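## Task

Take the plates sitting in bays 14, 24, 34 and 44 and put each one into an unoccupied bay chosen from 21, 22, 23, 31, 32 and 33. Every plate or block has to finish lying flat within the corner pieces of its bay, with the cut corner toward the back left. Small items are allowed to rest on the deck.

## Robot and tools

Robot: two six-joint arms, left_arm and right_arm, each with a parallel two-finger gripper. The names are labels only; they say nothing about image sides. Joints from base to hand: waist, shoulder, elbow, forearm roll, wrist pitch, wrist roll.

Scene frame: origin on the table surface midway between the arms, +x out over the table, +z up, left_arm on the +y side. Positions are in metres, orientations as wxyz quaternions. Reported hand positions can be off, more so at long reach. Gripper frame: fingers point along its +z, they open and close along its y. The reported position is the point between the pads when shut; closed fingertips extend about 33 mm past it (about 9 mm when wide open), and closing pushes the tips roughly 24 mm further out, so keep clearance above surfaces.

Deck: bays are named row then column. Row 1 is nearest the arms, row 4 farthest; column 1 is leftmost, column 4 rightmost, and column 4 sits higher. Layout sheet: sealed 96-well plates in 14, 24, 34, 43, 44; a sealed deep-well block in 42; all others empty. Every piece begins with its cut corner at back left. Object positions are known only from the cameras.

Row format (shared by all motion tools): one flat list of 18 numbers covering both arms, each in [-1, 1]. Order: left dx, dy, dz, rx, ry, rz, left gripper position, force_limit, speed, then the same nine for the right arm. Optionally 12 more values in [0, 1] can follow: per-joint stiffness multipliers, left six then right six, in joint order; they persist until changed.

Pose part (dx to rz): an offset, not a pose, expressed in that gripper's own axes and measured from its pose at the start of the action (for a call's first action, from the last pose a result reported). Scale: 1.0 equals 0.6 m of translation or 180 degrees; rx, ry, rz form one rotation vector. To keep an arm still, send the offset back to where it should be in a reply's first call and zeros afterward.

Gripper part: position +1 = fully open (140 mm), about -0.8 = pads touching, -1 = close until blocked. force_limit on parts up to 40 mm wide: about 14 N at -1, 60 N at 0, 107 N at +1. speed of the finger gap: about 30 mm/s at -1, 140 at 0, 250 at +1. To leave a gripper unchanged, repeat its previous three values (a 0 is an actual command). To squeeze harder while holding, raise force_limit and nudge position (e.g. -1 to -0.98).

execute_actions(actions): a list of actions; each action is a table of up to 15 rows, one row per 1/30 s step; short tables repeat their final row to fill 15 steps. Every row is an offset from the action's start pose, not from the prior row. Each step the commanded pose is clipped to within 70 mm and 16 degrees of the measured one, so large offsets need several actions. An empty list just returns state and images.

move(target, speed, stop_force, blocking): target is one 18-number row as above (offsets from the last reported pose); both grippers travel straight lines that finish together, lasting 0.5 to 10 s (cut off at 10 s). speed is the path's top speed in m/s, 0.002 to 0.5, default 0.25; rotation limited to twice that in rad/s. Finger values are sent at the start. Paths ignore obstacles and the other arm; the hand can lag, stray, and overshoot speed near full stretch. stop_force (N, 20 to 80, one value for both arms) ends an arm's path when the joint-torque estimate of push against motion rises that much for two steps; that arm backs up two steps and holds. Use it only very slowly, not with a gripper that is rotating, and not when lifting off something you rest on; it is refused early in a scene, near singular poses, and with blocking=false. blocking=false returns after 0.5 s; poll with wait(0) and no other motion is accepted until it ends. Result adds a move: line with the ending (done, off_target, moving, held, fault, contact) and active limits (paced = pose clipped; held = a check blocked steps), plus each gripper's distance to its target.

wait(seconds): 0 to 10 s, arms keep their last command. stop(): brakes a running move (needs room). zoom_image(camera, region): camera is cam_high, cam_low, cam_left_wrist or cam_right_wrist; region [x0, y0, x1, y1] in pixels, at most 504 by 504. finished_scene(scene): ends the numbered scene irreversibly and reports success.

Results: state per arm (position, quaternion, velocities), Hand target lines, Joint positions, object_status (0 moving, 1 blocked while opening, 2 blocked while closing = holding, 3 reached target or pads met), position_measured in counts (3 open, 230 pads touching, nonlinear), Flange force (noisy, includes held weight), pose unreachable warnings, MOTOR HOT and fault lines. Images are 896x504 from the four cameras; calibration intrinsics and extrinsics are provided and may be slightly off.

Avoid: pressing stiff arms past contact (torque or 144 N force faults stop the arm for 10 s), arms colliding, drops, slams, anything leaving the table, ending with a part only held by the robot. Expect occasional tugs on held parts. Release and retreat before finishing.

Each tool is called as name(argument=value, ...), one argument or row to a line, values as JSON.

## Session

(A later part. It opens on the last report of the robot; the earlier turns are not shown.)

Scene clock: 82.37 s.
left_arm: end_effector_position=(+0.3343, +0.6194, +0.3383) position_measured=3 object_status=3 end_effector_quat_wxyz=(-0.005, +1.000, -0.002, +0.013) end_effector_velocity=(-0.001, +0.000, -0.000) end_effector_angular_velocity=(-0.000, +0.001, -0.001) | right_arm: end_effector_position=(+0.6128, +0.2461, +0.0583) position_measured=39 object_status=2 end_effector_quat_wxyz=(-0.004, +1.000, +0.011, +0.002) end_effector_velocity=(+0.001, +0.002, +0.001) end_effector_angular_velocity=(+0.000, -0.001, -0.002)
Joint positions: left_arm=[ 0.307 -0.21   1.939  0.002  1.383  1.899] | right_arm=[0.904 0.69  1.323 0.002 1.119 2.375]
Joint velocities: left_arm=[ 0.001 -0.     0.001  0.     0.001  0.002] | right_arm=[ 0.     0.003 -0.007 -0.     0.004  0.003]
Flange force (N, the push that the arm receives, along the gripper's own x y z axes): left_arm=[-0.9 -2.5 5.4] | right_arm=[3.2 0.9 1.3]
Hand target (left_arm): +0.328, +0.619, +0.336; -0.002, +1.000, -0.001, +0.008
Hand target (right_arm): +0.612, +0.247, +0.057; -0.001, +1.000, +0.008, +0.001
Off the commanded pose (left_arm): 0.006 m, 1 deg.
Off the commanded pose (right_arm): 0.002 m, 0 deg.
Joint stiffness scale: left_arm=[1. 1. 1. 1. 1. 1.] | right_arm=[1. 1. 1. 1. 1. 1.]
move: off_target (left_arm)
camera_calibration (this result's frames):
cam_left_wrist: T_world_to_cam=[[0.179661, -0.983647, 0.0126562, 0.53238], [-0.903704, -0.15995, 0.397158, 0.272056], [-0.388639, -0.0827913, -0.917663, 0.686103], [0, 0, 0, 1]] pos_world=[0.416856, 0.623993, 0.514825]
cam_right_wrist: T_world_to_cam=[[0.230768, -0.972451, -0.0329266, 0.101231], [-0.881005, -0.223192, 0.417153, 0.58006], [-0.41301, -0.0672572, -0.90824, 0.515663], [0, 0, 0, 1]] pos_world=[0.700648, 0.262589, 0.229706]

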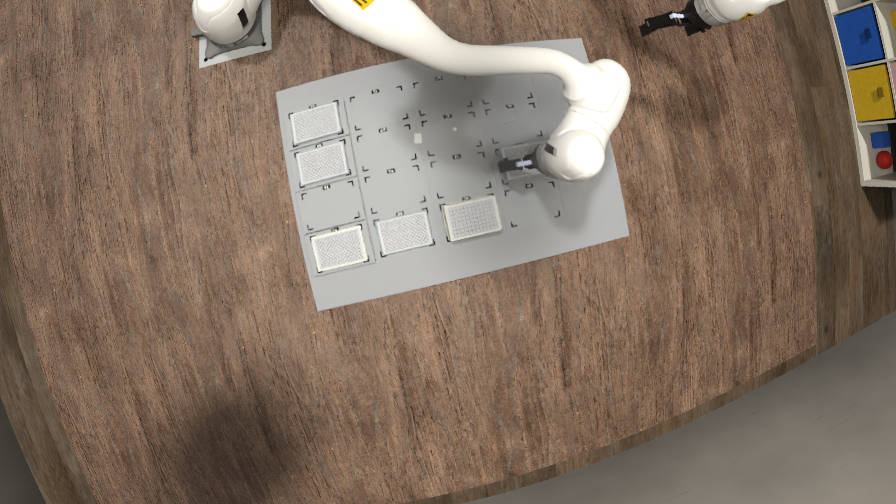

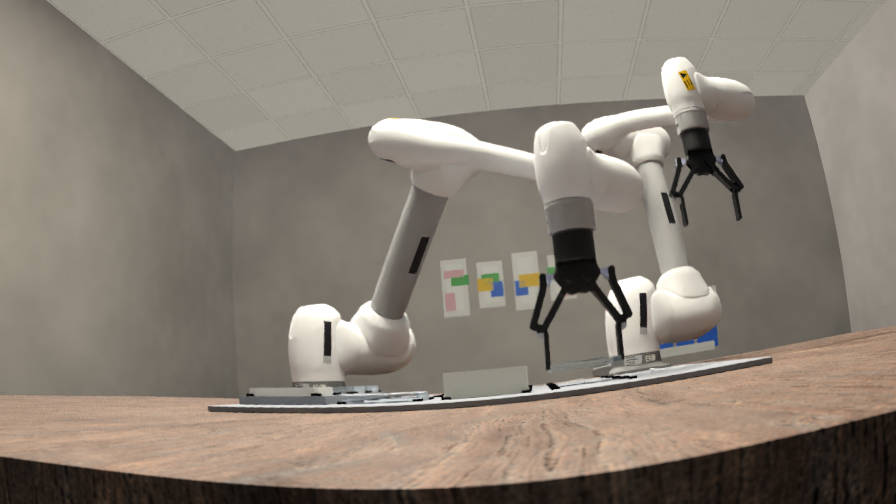

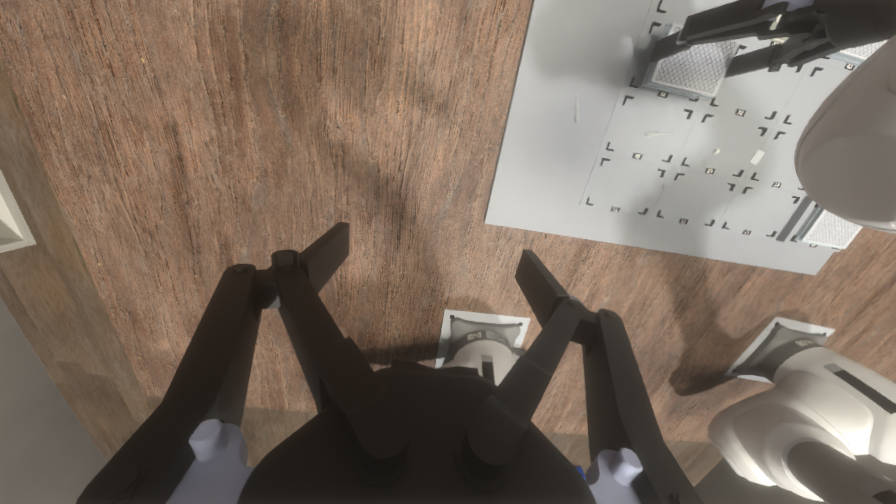

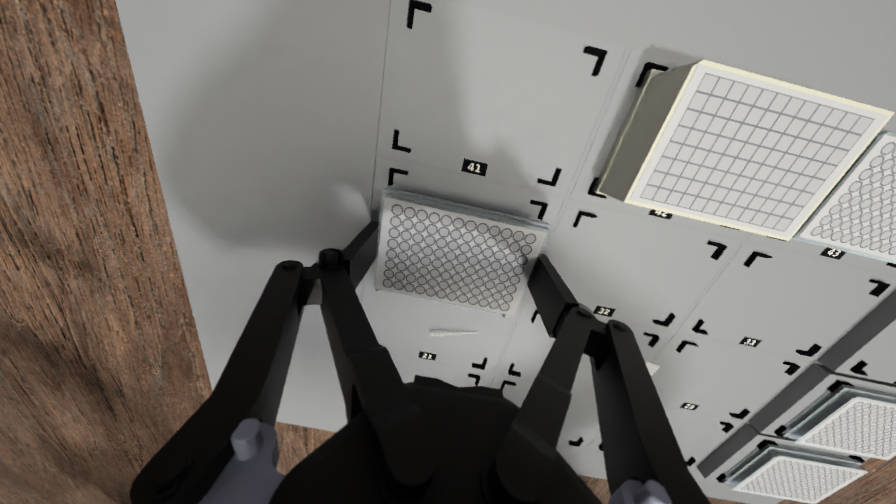

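move(
  target=[0,0,0,0,0,0,1,0,0,0.014,0,0.027,-0.003,-0.001,0.004,-1,0,-0.8],
  speed=0.04,
)

zoom_image(
  camera="cam_right_wrist",
  region=[310, 140, 610, 340],
)

Scene clock: 86.97 s.
left_arm: end_effector_position=(+0.3342, +0.6195, +0.3383) position_measured=3 object_status=3 end_effector_quat_wxyz=(-0.005, +1.000, -0.002, +0.013) end_effector_velocity=(+0.000, -0.000, +0.000) end_effector_angular_velocity=(+0.001, -0.001, -0.000) | right_arm: end_effector_position=(+0.6176, +0.2455, +0.0436) position_measured=39 object_status=2 end_effector_quat_wxyz=(+0.002, +1.000, +0.008, -0.001) end_effector_velocity=(+0.002, +0.000, -0.001) end_effector_angular_velocity=(-0.000, -0.001, -0.002)
Joint positions: left_arm=[ 0.307 -0.21   1.939  0.002  1.384  1.899] | right_arm=[ 0.9    0.712  1.315 -0.     1.12   2.377]
Joint velocities: left_arm=[-0.001 -0.    -0.     0.    -0.    -0.   ] | right_arm=[-0.001  0.002 -0.003 -0.001 -0.     0.001]
Flange force (N, the push that the arm receives, along the gripper's own x y z axes): left_arm=[0.5 2.6 4.8] | right_arm=[4.3 0.6 5.8]
Hand target (left_arm): +0.334, +0.619, +0.338; -0.005, +1.000, -0.002, +0.013
Hand target (right_arm): +0.621, +0.246, +0.042; +0.001, +1.000, +0.004, +0.001
Off the commanded pose (left_arm): 0.000 m, 0 deg.
Off the commanded pose (right_arm): 0.004 m, 1 deg.
Joint stiffness scale: left_arm=[1. 1. 1. 1. 1. 1.] | right_arm=[1. 1. 1. 1. 1. 1.]
move: off_target (right_arm)
camera_calibration (this result's frames):
cam_left_wrist: T_world_to_cam=[[0.17961, -0.983656, 0.0126627, 0.532447], [-0.903681, -0.159894, 0.397235, 0.271907], [-0.388718, -0.0827905, -0.91763, 0.686084], [0, 0, 0, 1]] pos_world=[0.416777, 0.624022, 0.514818]
cam_right_wrist: T_world_to_cam=[[0.226021, -0.973816, -0.0244488, 0.102035], [-0.878819, -0.214671, 0.426137, 0.5864], [-0.420228, -0.0748299, -0.904328, 0.51037], [0, 0, 0, 1]] pos_world=[0.706749, 0.263438, 0.21415]

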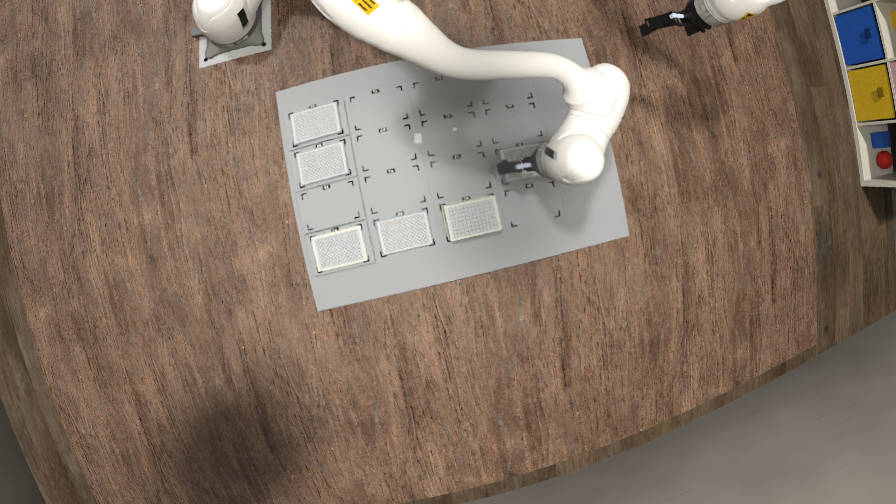

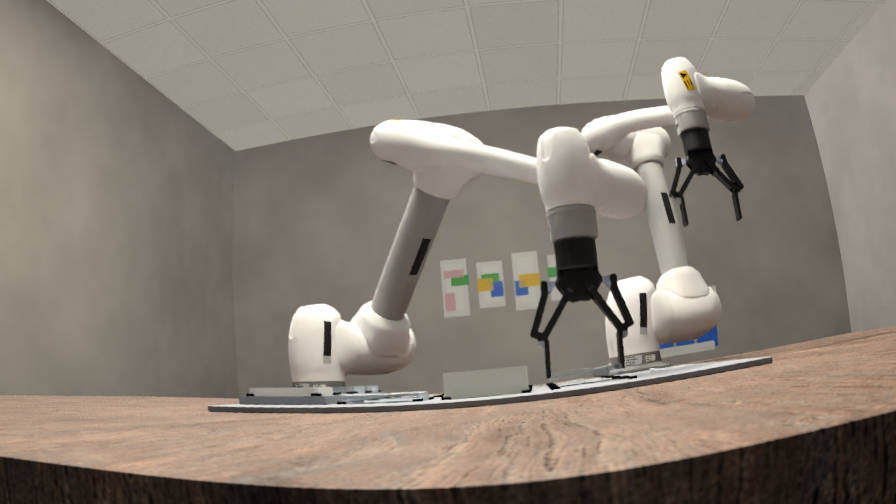

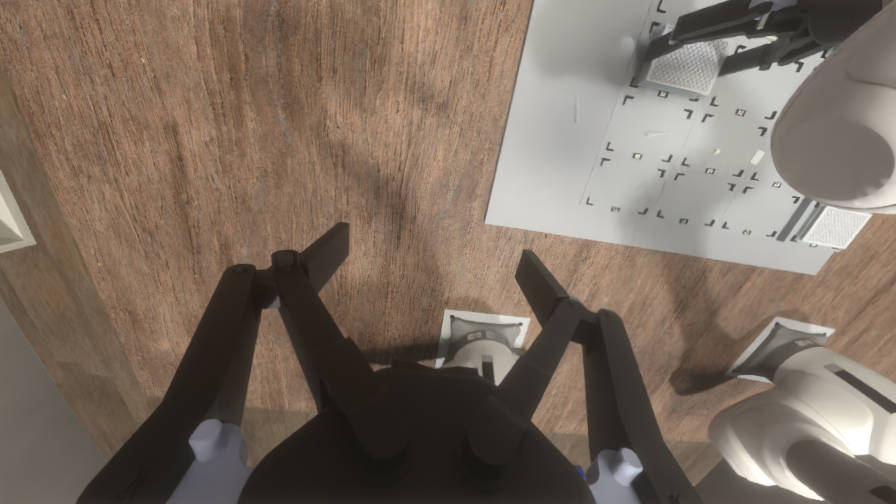

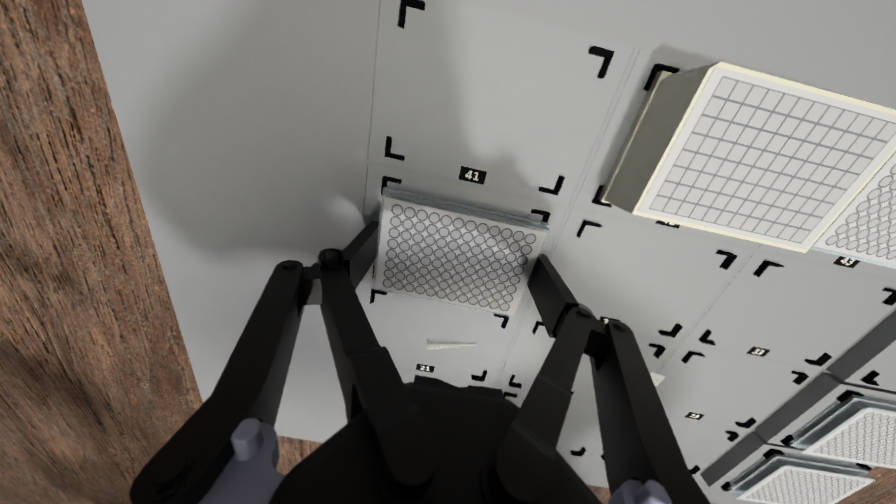

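Region (310, 140, 610, 340) of cam_right_wrist's 896x504 image, scaled by 1.680, with more detail than that image has.

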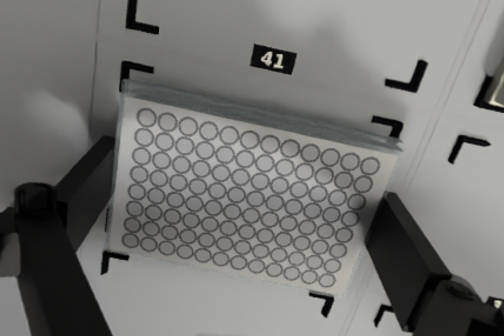

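move(
  target=[0,0,0,0,0,0,1,0,0,0.0115,-0.002,0.0085,0.001,0.001,0.002,-1,0,-0.8],
  speed=0.02,
)

zoom_image(
  camera="cam_right_wrist",
  region=[310, 140, 610, 340],
)

Scene clock: 92.20 s.
left_arm: end_effector_position=(+0.3342, +0.6195, +0.3383) position_measured=3 object_status=3 end_effector_quat_wxyz=(-0.005, +1.000, -0.002, +0.013) end_effector_velocity=(-0.000, -0.000, -0.000) end_effector_angular_velocity=(+0.000, +0.001, -0.001) | right_arm: end_effector_position=(+0.6210, +0.2452, +0.0400) position_measured=39 object_status=2 end_effector_quat_wxyz=(+0.002, +1.000, +0.007, -0.002) end_effector_velocity=(+0.002, +0.000, -0.001) end_effector_angular_velocity=(+0.001, -0.001, -0.001)
Joint positions: left_arm=[ 0.307 -0.21   1.939  0.002  1.384  1.899] | right_arm=[ 0.897  0.718  1.311 -0.     1.118  2.377]
Joint velocities: left_arm=[-0.001  0.     0.     0.     0.    -0.   ] | right_arm=[-0.001  0.002 -0.001 -0.    -0.001  0.   ]
Flange force (N, the push that the arm receives, along the gripper's own x y z axes): left_arm=[0.1 4.3 5.2] | right_arm=[1.2 5.8 2.3]
Hand target (left_arm): +0.334, +0.619, +0.338; -0.005, +1.000, -0.002, +0.013
Hand target (right_arm): +0.624, +0.247, +0.039; +0.000, +1.000, +0.005, +0.000
Off the commanded pose (left_arm): 0.000 m, 0 deg.
Off the commanded pose (right_arm): 0.004 m, 0 deg.
Joint stiffness scale: left_arm=[1. 1. 1. 1. 1. 1.] | right_arm=[1. 1. 1. 1. 1. 1.]
move: off_target (right_arm)
camera_calibration (this result's frames):
cam_left_wrist: T_world_to_cam=[[0.17961, -0.983656, 0.0126627, 0.532447], [-0.903681, -0.159894, 0.397235, 0.271907], [-0.388718, -0.0827906, -0.91763, 0.686084], [0, 0, 0, 1]] pos_world=[0.416777, 0.624022, 0.514818]
cam_right_wrist: T_world_to_cam=[[0.222942, -0.974536, -0.0240067, 0.102901], [-0.879289, -0.211664, 0.426672, 0.590444], [-0.420888, -0.0740144, -0.904088, 0.508697], [0, 0, 0, 1]] pos_world=[0.710335, 0.262907, 0.210452]

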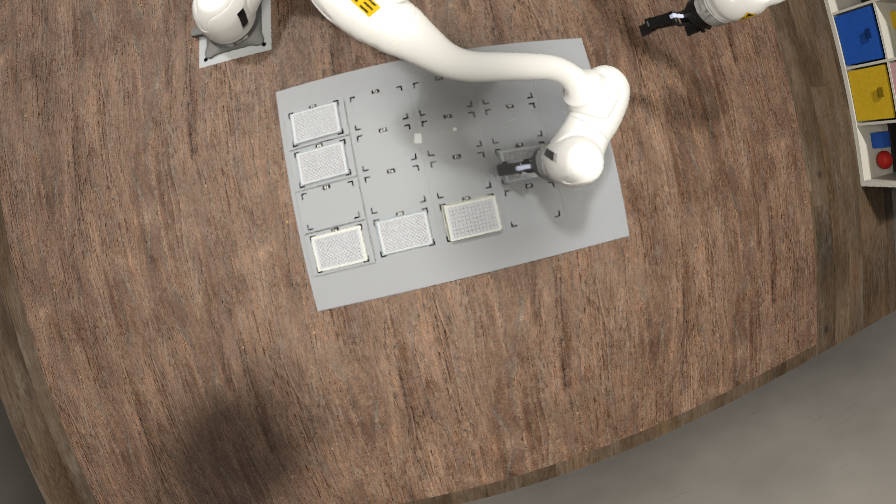

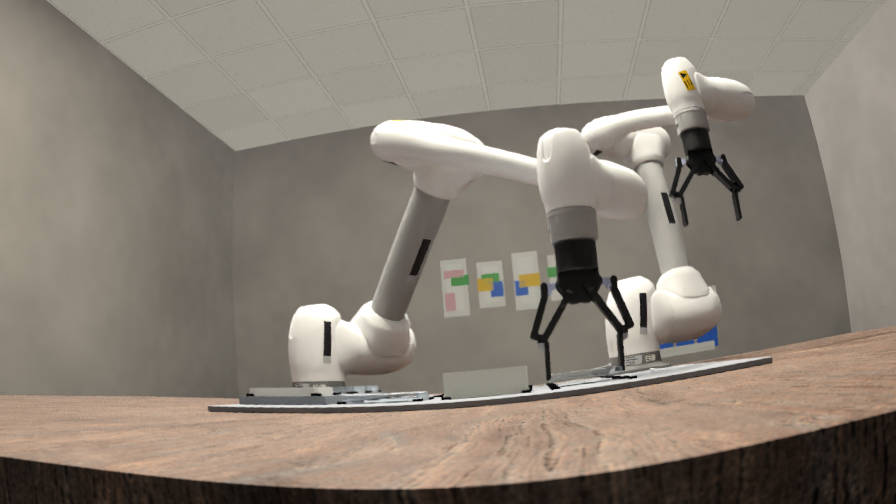

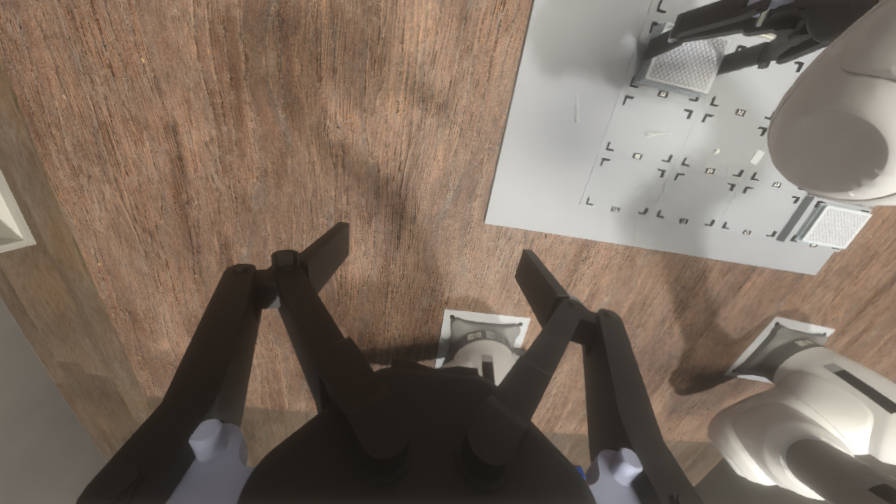

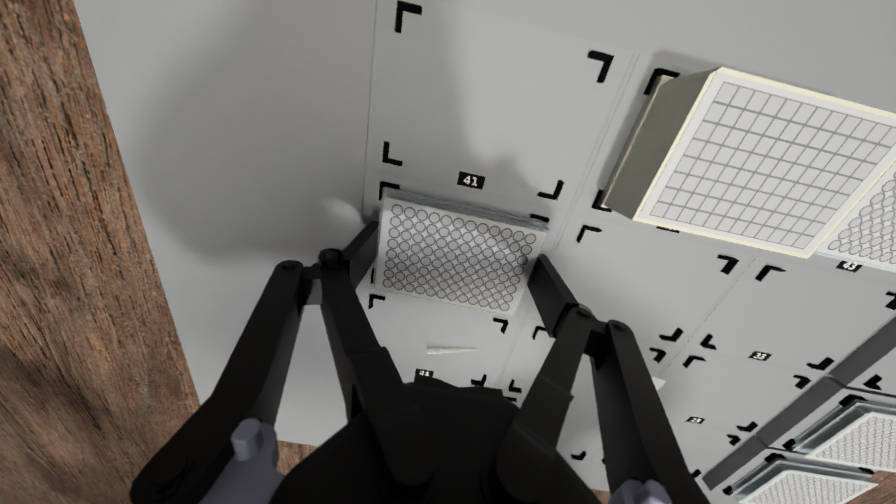

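Region (310, 140, 610, 340) of cam_right_wrist's 896x504 image, scaled by 1.680, with more detail than that image has.

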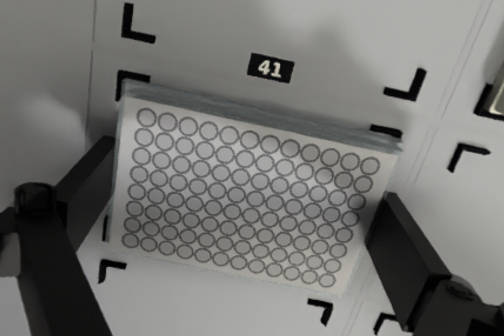

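move(
  target=[0,0,0,0,0,0,1,0,0,0,-0.007,0.003,0.001,0.001,-0.002,-1,0,-0.8],
  speed=0.02,
)

zoom_image(
  camera="cam_right_wrist",
  region=[310, 140, 610, 340],
)

Scene clock: 96.63 s.
left_arm: end_effector_position=(+0.3342, +0.6195, +0.3383) position_measured=3 object_status=3 end_effector_quat_wxyz=(-0.005, +1.000, -0.002, +0.013) end_effector_velocity=(-0.000, -0.000, +0.000) end_effector_angular_velocity=(-0.001, -0.001, +0.001) | right_arm: end_effector_position=(+0.6199, +0.2463, +0.0399) position_measured=39 object_status=2 end_effector_quat_wxyz=(+0.002, +1.000, +0.008, -0.002) end_effector_velocity=(-0.001, +0.000, -0.000) end_effector_angular_velocity=(-0.000, +0.001, +0.001)
Joint positions: left_arm=[ 0.307 -0.21   1.939  0.002  1.384  1.899] | right_arm=[ 0.899  0.718  1.311 -0.     1.118  2.377]
Joint velocities: left_arm=[ 0.    -0.001  0.    -0.001  0.001  0.   ] | right_arm=[ 0.001  0.     0.     0.001 -0.    -0.   ]
Flange force (N, the push that the arm receives, along the gripper's own x y z axes): left_arm=[-1.1 1.7 4.9] | right_arm=[3.1 3.9 3.3]
Hand target (left_arm): +0.334, +0.619, +0.338; -0.005, +1.000, -0.002, +0.013
Hand target (right_arm): +0.621, +0.249, +0.038; +0.000, +1.000, +0.010, -0.000
Off the commanded pose (left_arm): 0.000 m, 0 deg.
Off the commanded pose (right_arm): 0.004 m, 0 deg.
Joint stiffness scale: left_arm=[1. 1. 1. 1. 1. 1.] | right_arm=[1. 1. 1. 1. 1. 1.]
move: off_target (right_arm)
camera_calibration (this result's frames):
cam_left_wrist: T_world_to_cam=[[0.17961, -0.983656, 0.0126626, 0.532447], [-0.903681, -0.159894, 0.397235, 0.271907], [-0.388718, -0.0827904, -0.91763, 0.686084], [0, 0, 0, 1]] pos_world=[0.416777, 0.624022, 0.514818]
cam_right_wrist: T_world_to_cam=[[0.224623, -0.974148, -0.0240703, 0.103108], [-0.878956, -0.213214, 0.426586, 0.589968], [-0.42069, -0.0746644, -0.904127, 0.508248], [0, 0, 0, 1]] pos_world=[0.70921, 0.26418, 0.21033]

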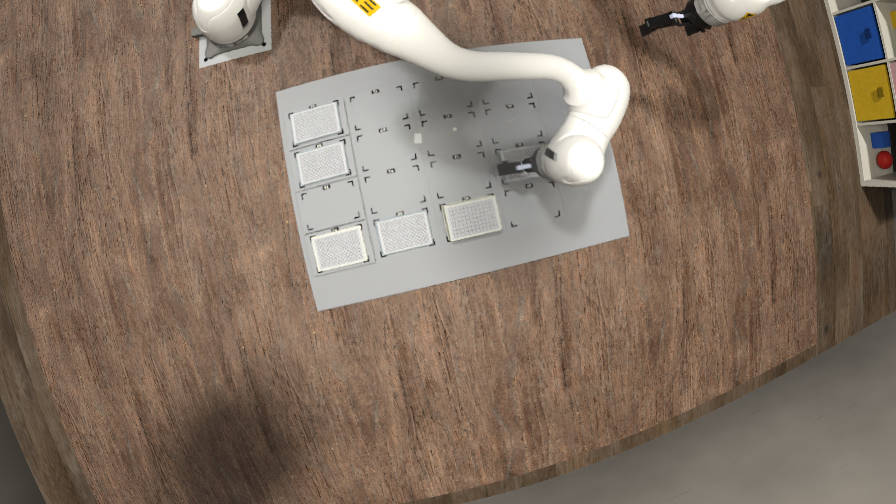

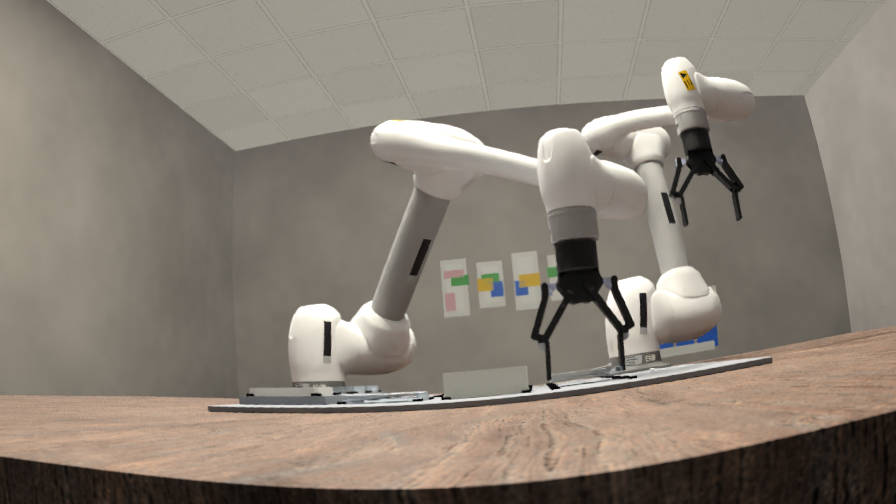

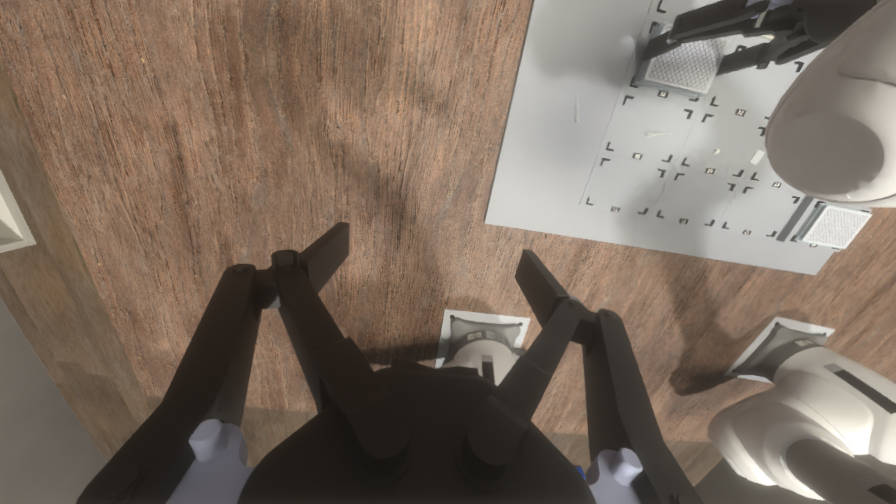

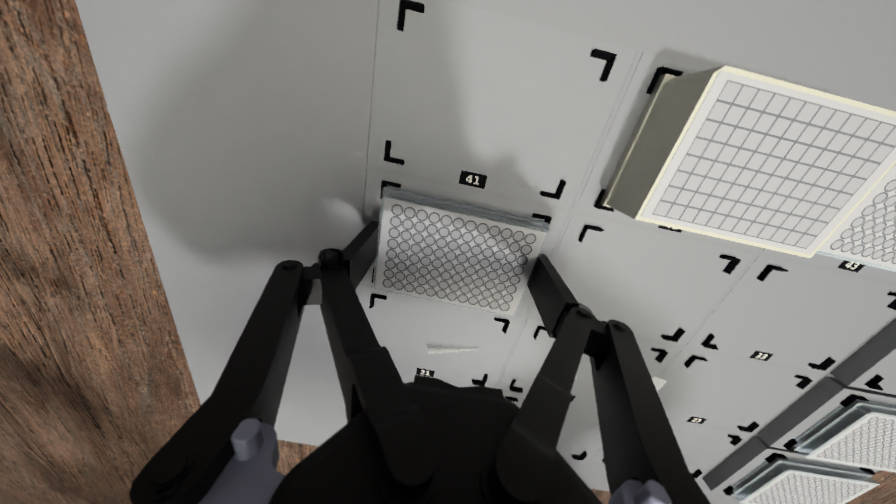

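Region (310, 140, 610, 340) of cam_right_wrist's 896x504 image, scaled by 1.680, with more detail than that image has.

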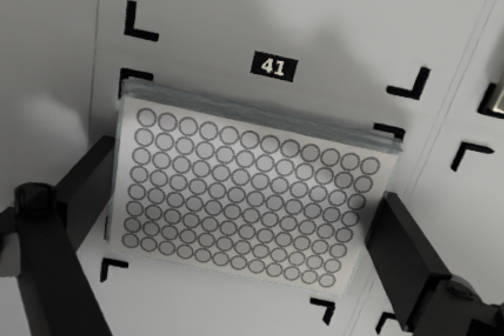

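move(
  target=[0,0,0,0,0,0,1,0,0,0.001,-0.001,0.025,0,0,0,-1,0,-0.8],
  speed=0.006,
  stop_force=20,
)

zoom_image(
  camera="cam_right_wrist",
  region=[310, 140, 610, 340],
)

Scene clock: 102.77 s.
left_arm: end_effector_position=(+0.3342, +0.6195, +0.3383) position_measured=3 object_status=3 end_effector_quat_wxyz=(-0.005, +1.000, -0.002, +0.013) end_effector_velocity=(-0.000, -0.000, +0.000) end_effector_angular_velocity=(+0.000, +0.000, -0.000) | right_arm: end_effector_position=(+0.6206, +0.2472, +0.0325) position_measured=39 object_status=2 end_effector_quat_wxyz=(+0.001, +1.000, +0.008, -0.001) end_effector_velocity=(-0.000, +0.000, -0.000) end_effector_angular_velocity=(+0.001, +0.001, -0.000)
Joint positions: left_arm=[ 0.307 -0.21   1.939  0.002  1.384  1.899] | right_arm=[ 0.899  0.724  1.314 -0.     1.107  2.377]
Joint velocities: left_arm=[-0.    -0.     0.     0.     0.001  0.   ] | right_arm=[ 0.    -0.     0.     0.002 -0.    -0.   ]
Flange force (N, the push that the arm receives, along the gripper's own x y z axes): left_arm=[-1.1 2.5 5.0] | right_arm=[-4.7 12.4 -13.1]
Hand target (left_arm): +0.334, +0.619, +0.338; -0.005, +1.000, -0.002, +0.013
Hand target (right_arm): +0.620, +0.247, +0.025; +0.002, +1.000, +0.008, -0.002
Off the commanded pose (left_arm): 0.000 m, 0 deg.
Off the commanded pose (right_arm): 0.008 m, 0 deg.
Joint stiffness scale: left_arm=[1. 1. 1. 1. 1. 1.] | right_arm=[1. 1. 1. 1. 1. 1.]
move: off_target (right_arm)
camera_calibration (this result's frames):
cam_left_wrist: T_world_to_cam=[[0.179611, -0.983656, 0.0126628, 0.532447], [-0.903681, -0.159894, 0.397235, 0.271907], [-0.388718, -0.0827907, -0.91763, 0.686084], [0, 0, 0, 1]] pos_world=[0.416777, 0.624022, 0.514818]
cam_right_wrist: T_world_to_cam=[[0.224734, -0.9741, -0.0249686, 0.103574], [-0.879403, -0.213789, 0.425376, 0.594369], [-0.419697, -0.0736388, -0.904672, 0.501126], [0, 0, 0, 1]] pos_world=[0.709734, 0.264864, 0.20311]

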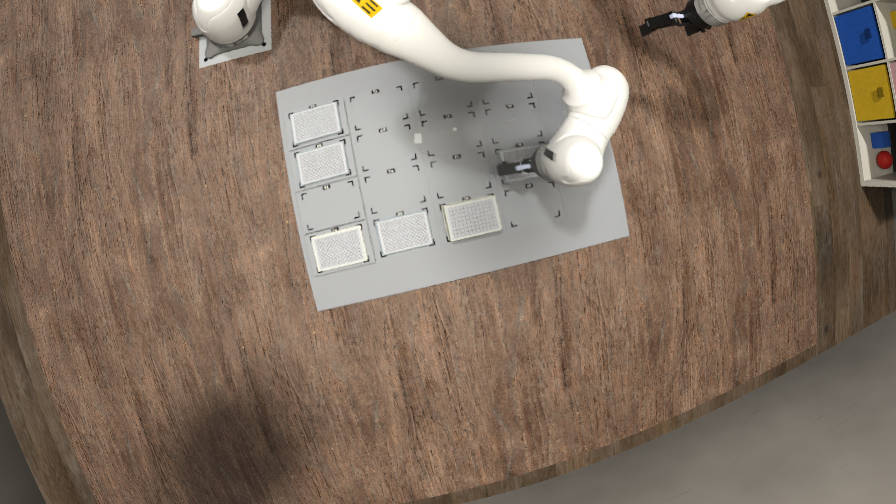

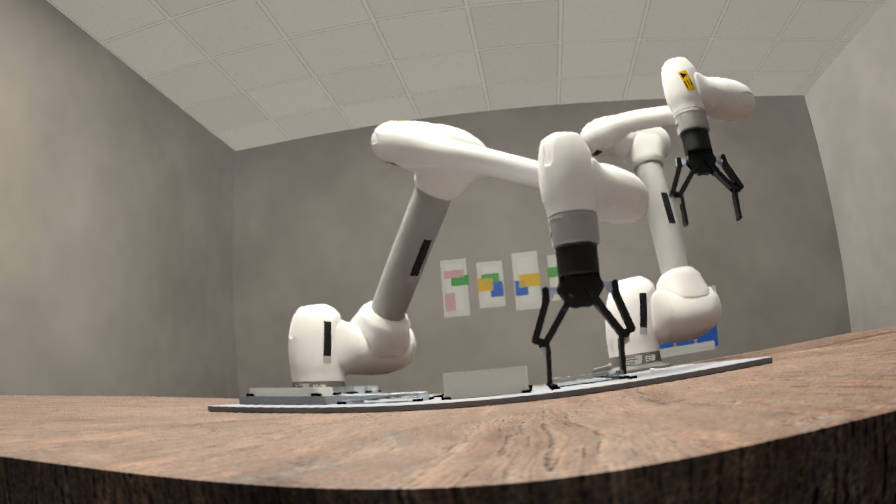

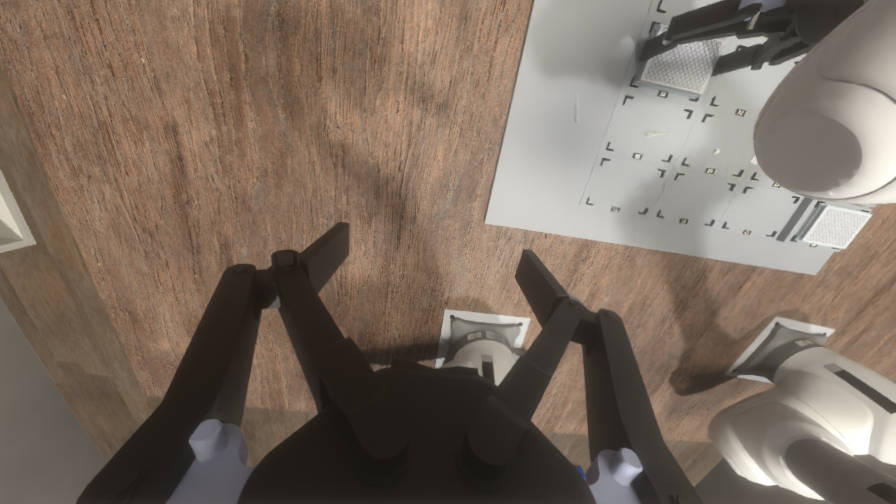

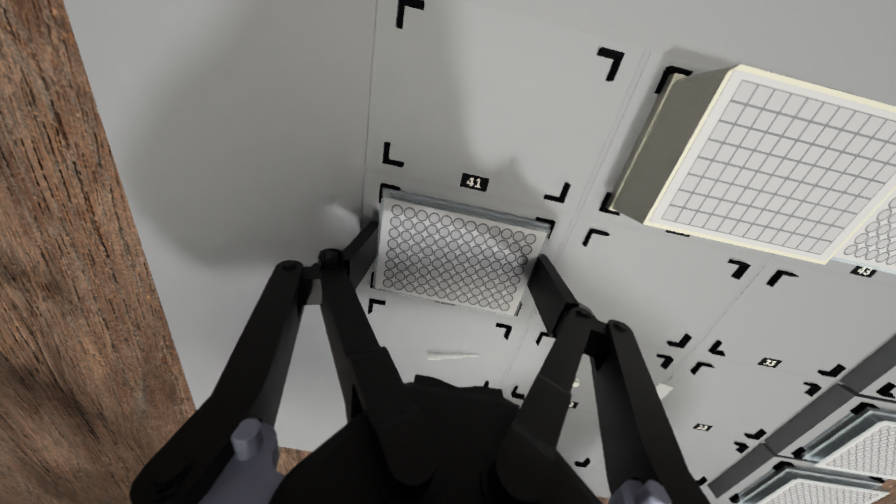

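Region (310, 140, 610, 340) of cam_right_wrist's 896x504 image, scaled by 1.680, with more detail than that image has.

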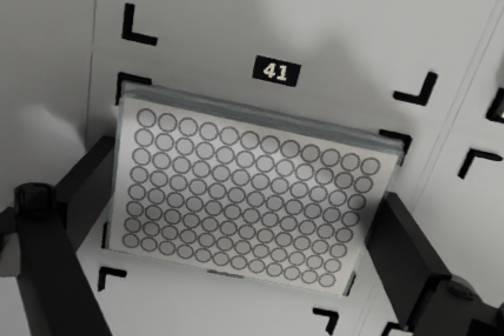

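zoom_image(
  camera="cam_right_wrist",
  region=[360, 170, 430, 220],
)

zoom_image(
  camera="cam_right_wrist",
  region=[505, 200, 575, 250],
)

zoom_image(
  camera="cam_low",
  region=[520, 345, 680, 400],
)

zoom_image(
  camera="cam_left_wrist",
  region=[610, 10, 750, 115],
)

Region (360, 170, 430, 220) of cam_right_wrist's 896x504 image, scaled by 7.200, with more detail than that image has; it fills the top 360 rows of this view, and the rest is white.

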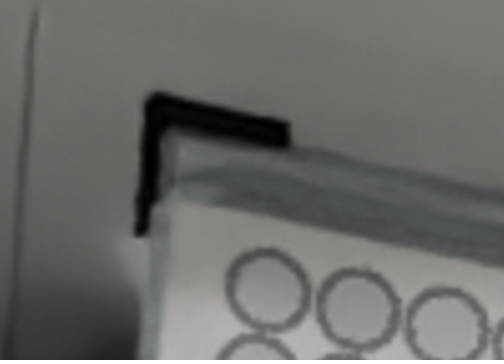

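Region (505, 200, 575, 250) of cam_right_wrist's 896x504 image, scaled by 7.200, with more detail than that image has; it fills the top 360 rows of this view, and the rest is white.

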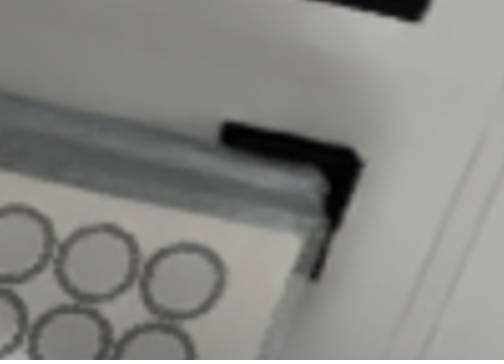

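Region (520, 345, 680, 400) of cam_low's 896x504 image, scaled by 3.150, with more detail than that image has; it fills the top 173 rows of this view, and the rest is white.

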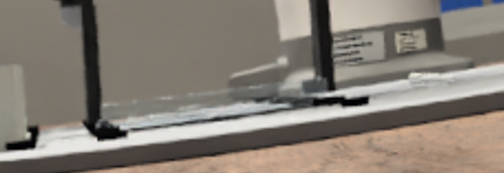

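Region (610, 10, 750, 115) of cam_left_wrist's 896x504 image, scaled by 3.600, with more detail than that image has; it fills the top 378 rows of this view, and the rest is white.

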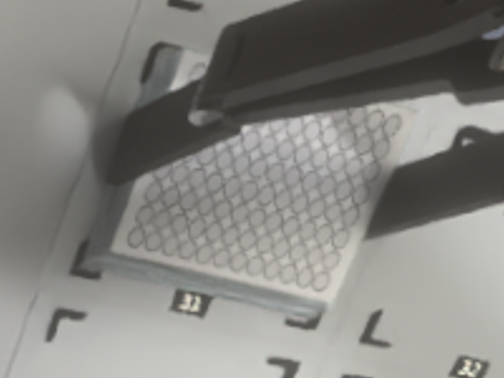

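move(
  target=[0,0,0,0,0,0,1,0,0,-0.002,0.006,0.009,0,0,0,-1,0,-0.8],
  speed=0.01,
)

zoom_image(
  camera="cam_right_wrist",
  region=[360, 170, 430, 220],
)

zoom_image(
  camera="cam_right_wrist",
  region=[505, 200, 575, 250],
)

Scene clock: 110.60 s.
left_arm: end_effector_position=(+0.3342, +0.6195, +0.3383) position_measured=3 object_status=3 end_effector_quat_wxyz=(-0.005, +1.000, -0.002, +0.013) end_effector_velocity=(+0.000, -0.000, +0.000) end_effector_angular_velocity=(-0.002, -0.001, +0.001) | right_arm: end_effector_position=(+0.6200, +0.2465, +0.0313) position_measured=39 object_status=2 end_effector_quat_wxyz=(+0.001, +1.000, +0.008, -0.000) end_effector_velocity=(-0.001, +0.001, +0.000) end_effector_angular_velocity=(+0.002, -0.001, +0.000)
Joint positions: left_arm=[ 0.307 -0.21   1.939  0.002  1.384  1.899] | right_arm=[ 0.899  0.723  1.319 -0.     1.101  2.377]
Joint velocities: left_arm=[ 0.001 -0.001 -0.    -0.002  0.    -0.   ] | right_arm=[ 0.001 -0.001  0.002  0.001 -0.003  0.   ]
Flange force (N, the push that the arm receives, along the gripper's own x y z axes): left_arm=[-0.2 3.1 4.8] | right_arm=[0.9 3.9 -19.4]
Hand target (left_arm): +0.334, +0.619, +0.338; -0.005, +1.000, -0.002, +0.013
Hand target (right_arm): +0.619, +0.244, +0.027; +0.001, +1.000, +0.008, -0.001
Off the commanded pose (left_arm): 0.000 m, 0 deg.
Off the commanded pose (right_arm): 0.005 m, 0 deg.
Joint stiffness scale: left_arm=[1. 1. 1. 1. 1. 1.] | right_arm=[1. 1. 1. 1. 1. 1.]
move: off_target (right_arm)
camera_calibration (this result's frames):
cam_left_wrist: T_world_to_cam=[[0.17961, -0.983656, 0.0126626, 0.532447], [-0.903681, -0.159893, 0.397235, 0.271907], [-0.388718, -0.0827904, -0.91763, 0.686084], [0, 0, 0, 1]] pos_world=[0.416777, 0.624022, 0.514818]
cam_right_wrist: T_world_to_cam=[[0.22477, -0.974062, -0.026116, 0.10301], [-0.879995, -0.214427, 0.423827, 0.594727], [-0.418434, -0.0722817, -0.905366, 0.498615], [0, 0, 0, 1]] pos_world=[0.708841, 0.263904, 0.202058]

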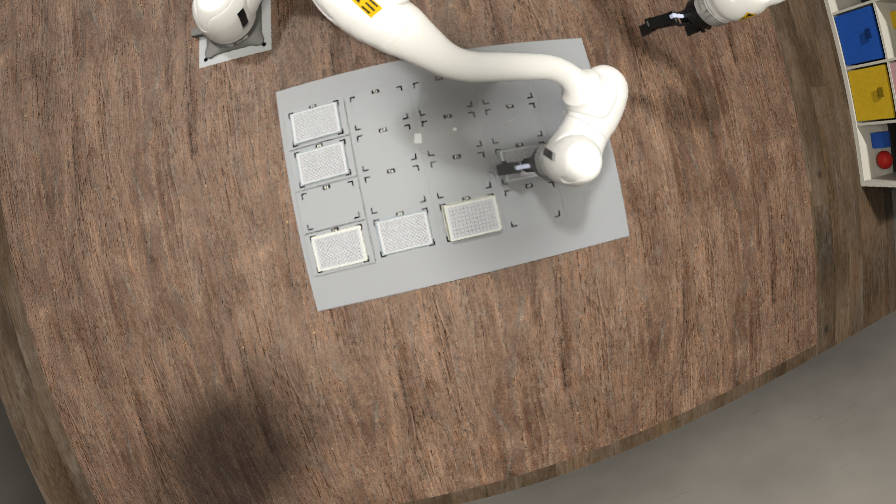

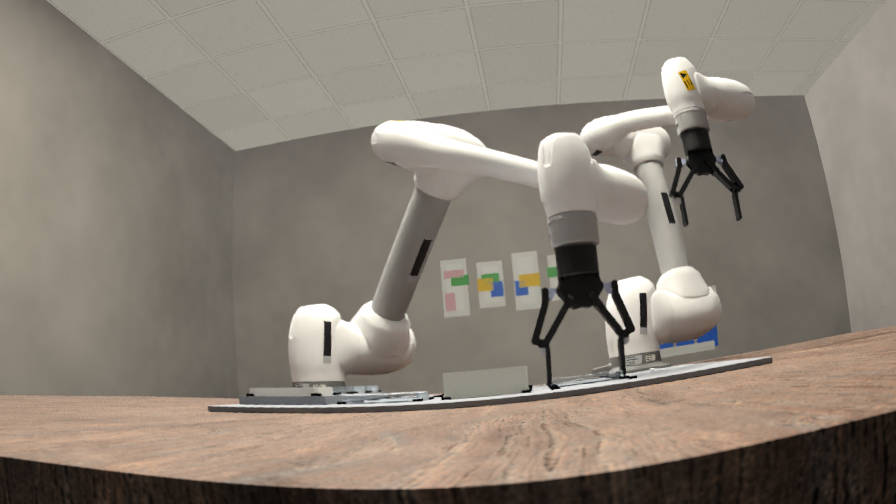

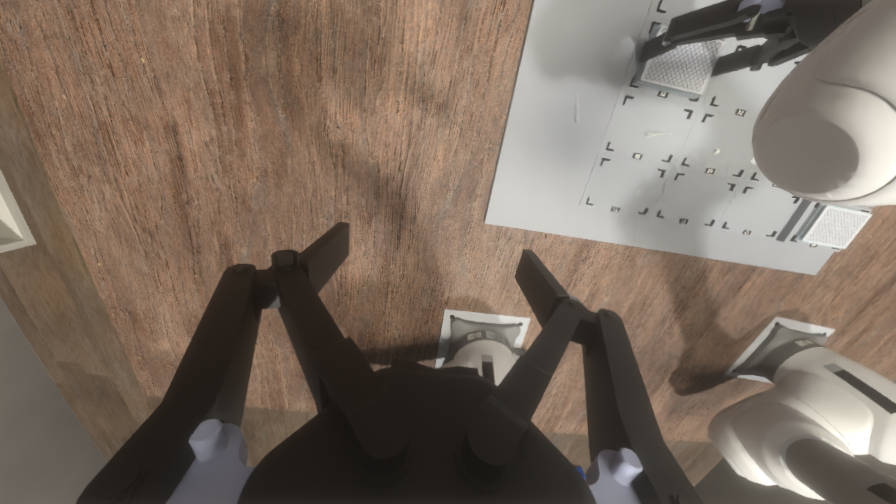

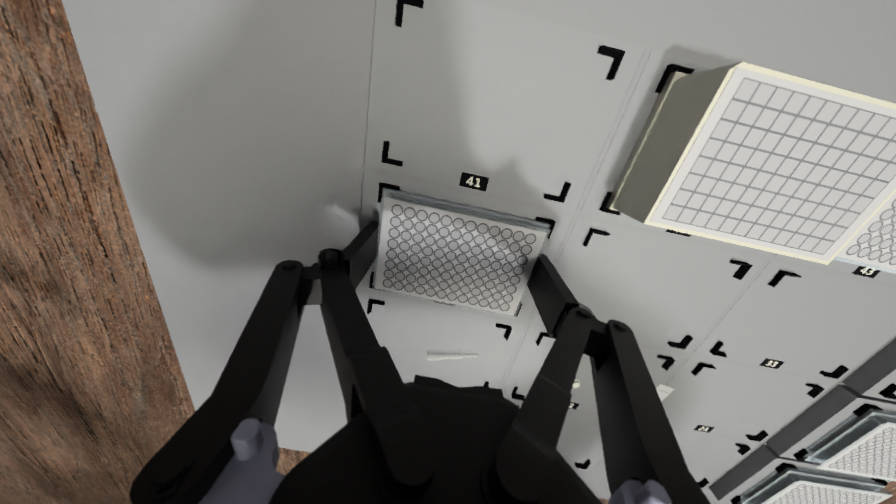

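Region (360, 170, 430, 220) of cam_right_wrist's 896x504 image, scaled by 7.200, with more detail than that image has; it fills the top 360 rows of this view, and the rest is white.

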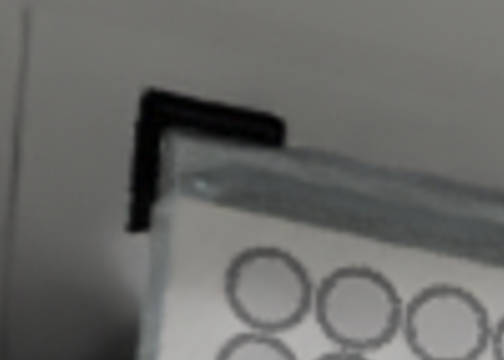

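Region (505, 200, 575, 250) of cam_right_wrist's 896x504 image, scaled by 7.200, with more detail than that image has; it fills the top 360 rows of this view, and the rest is white.

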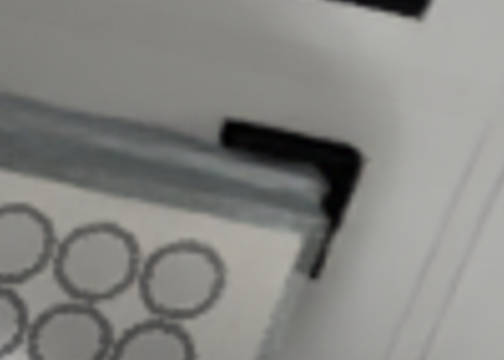

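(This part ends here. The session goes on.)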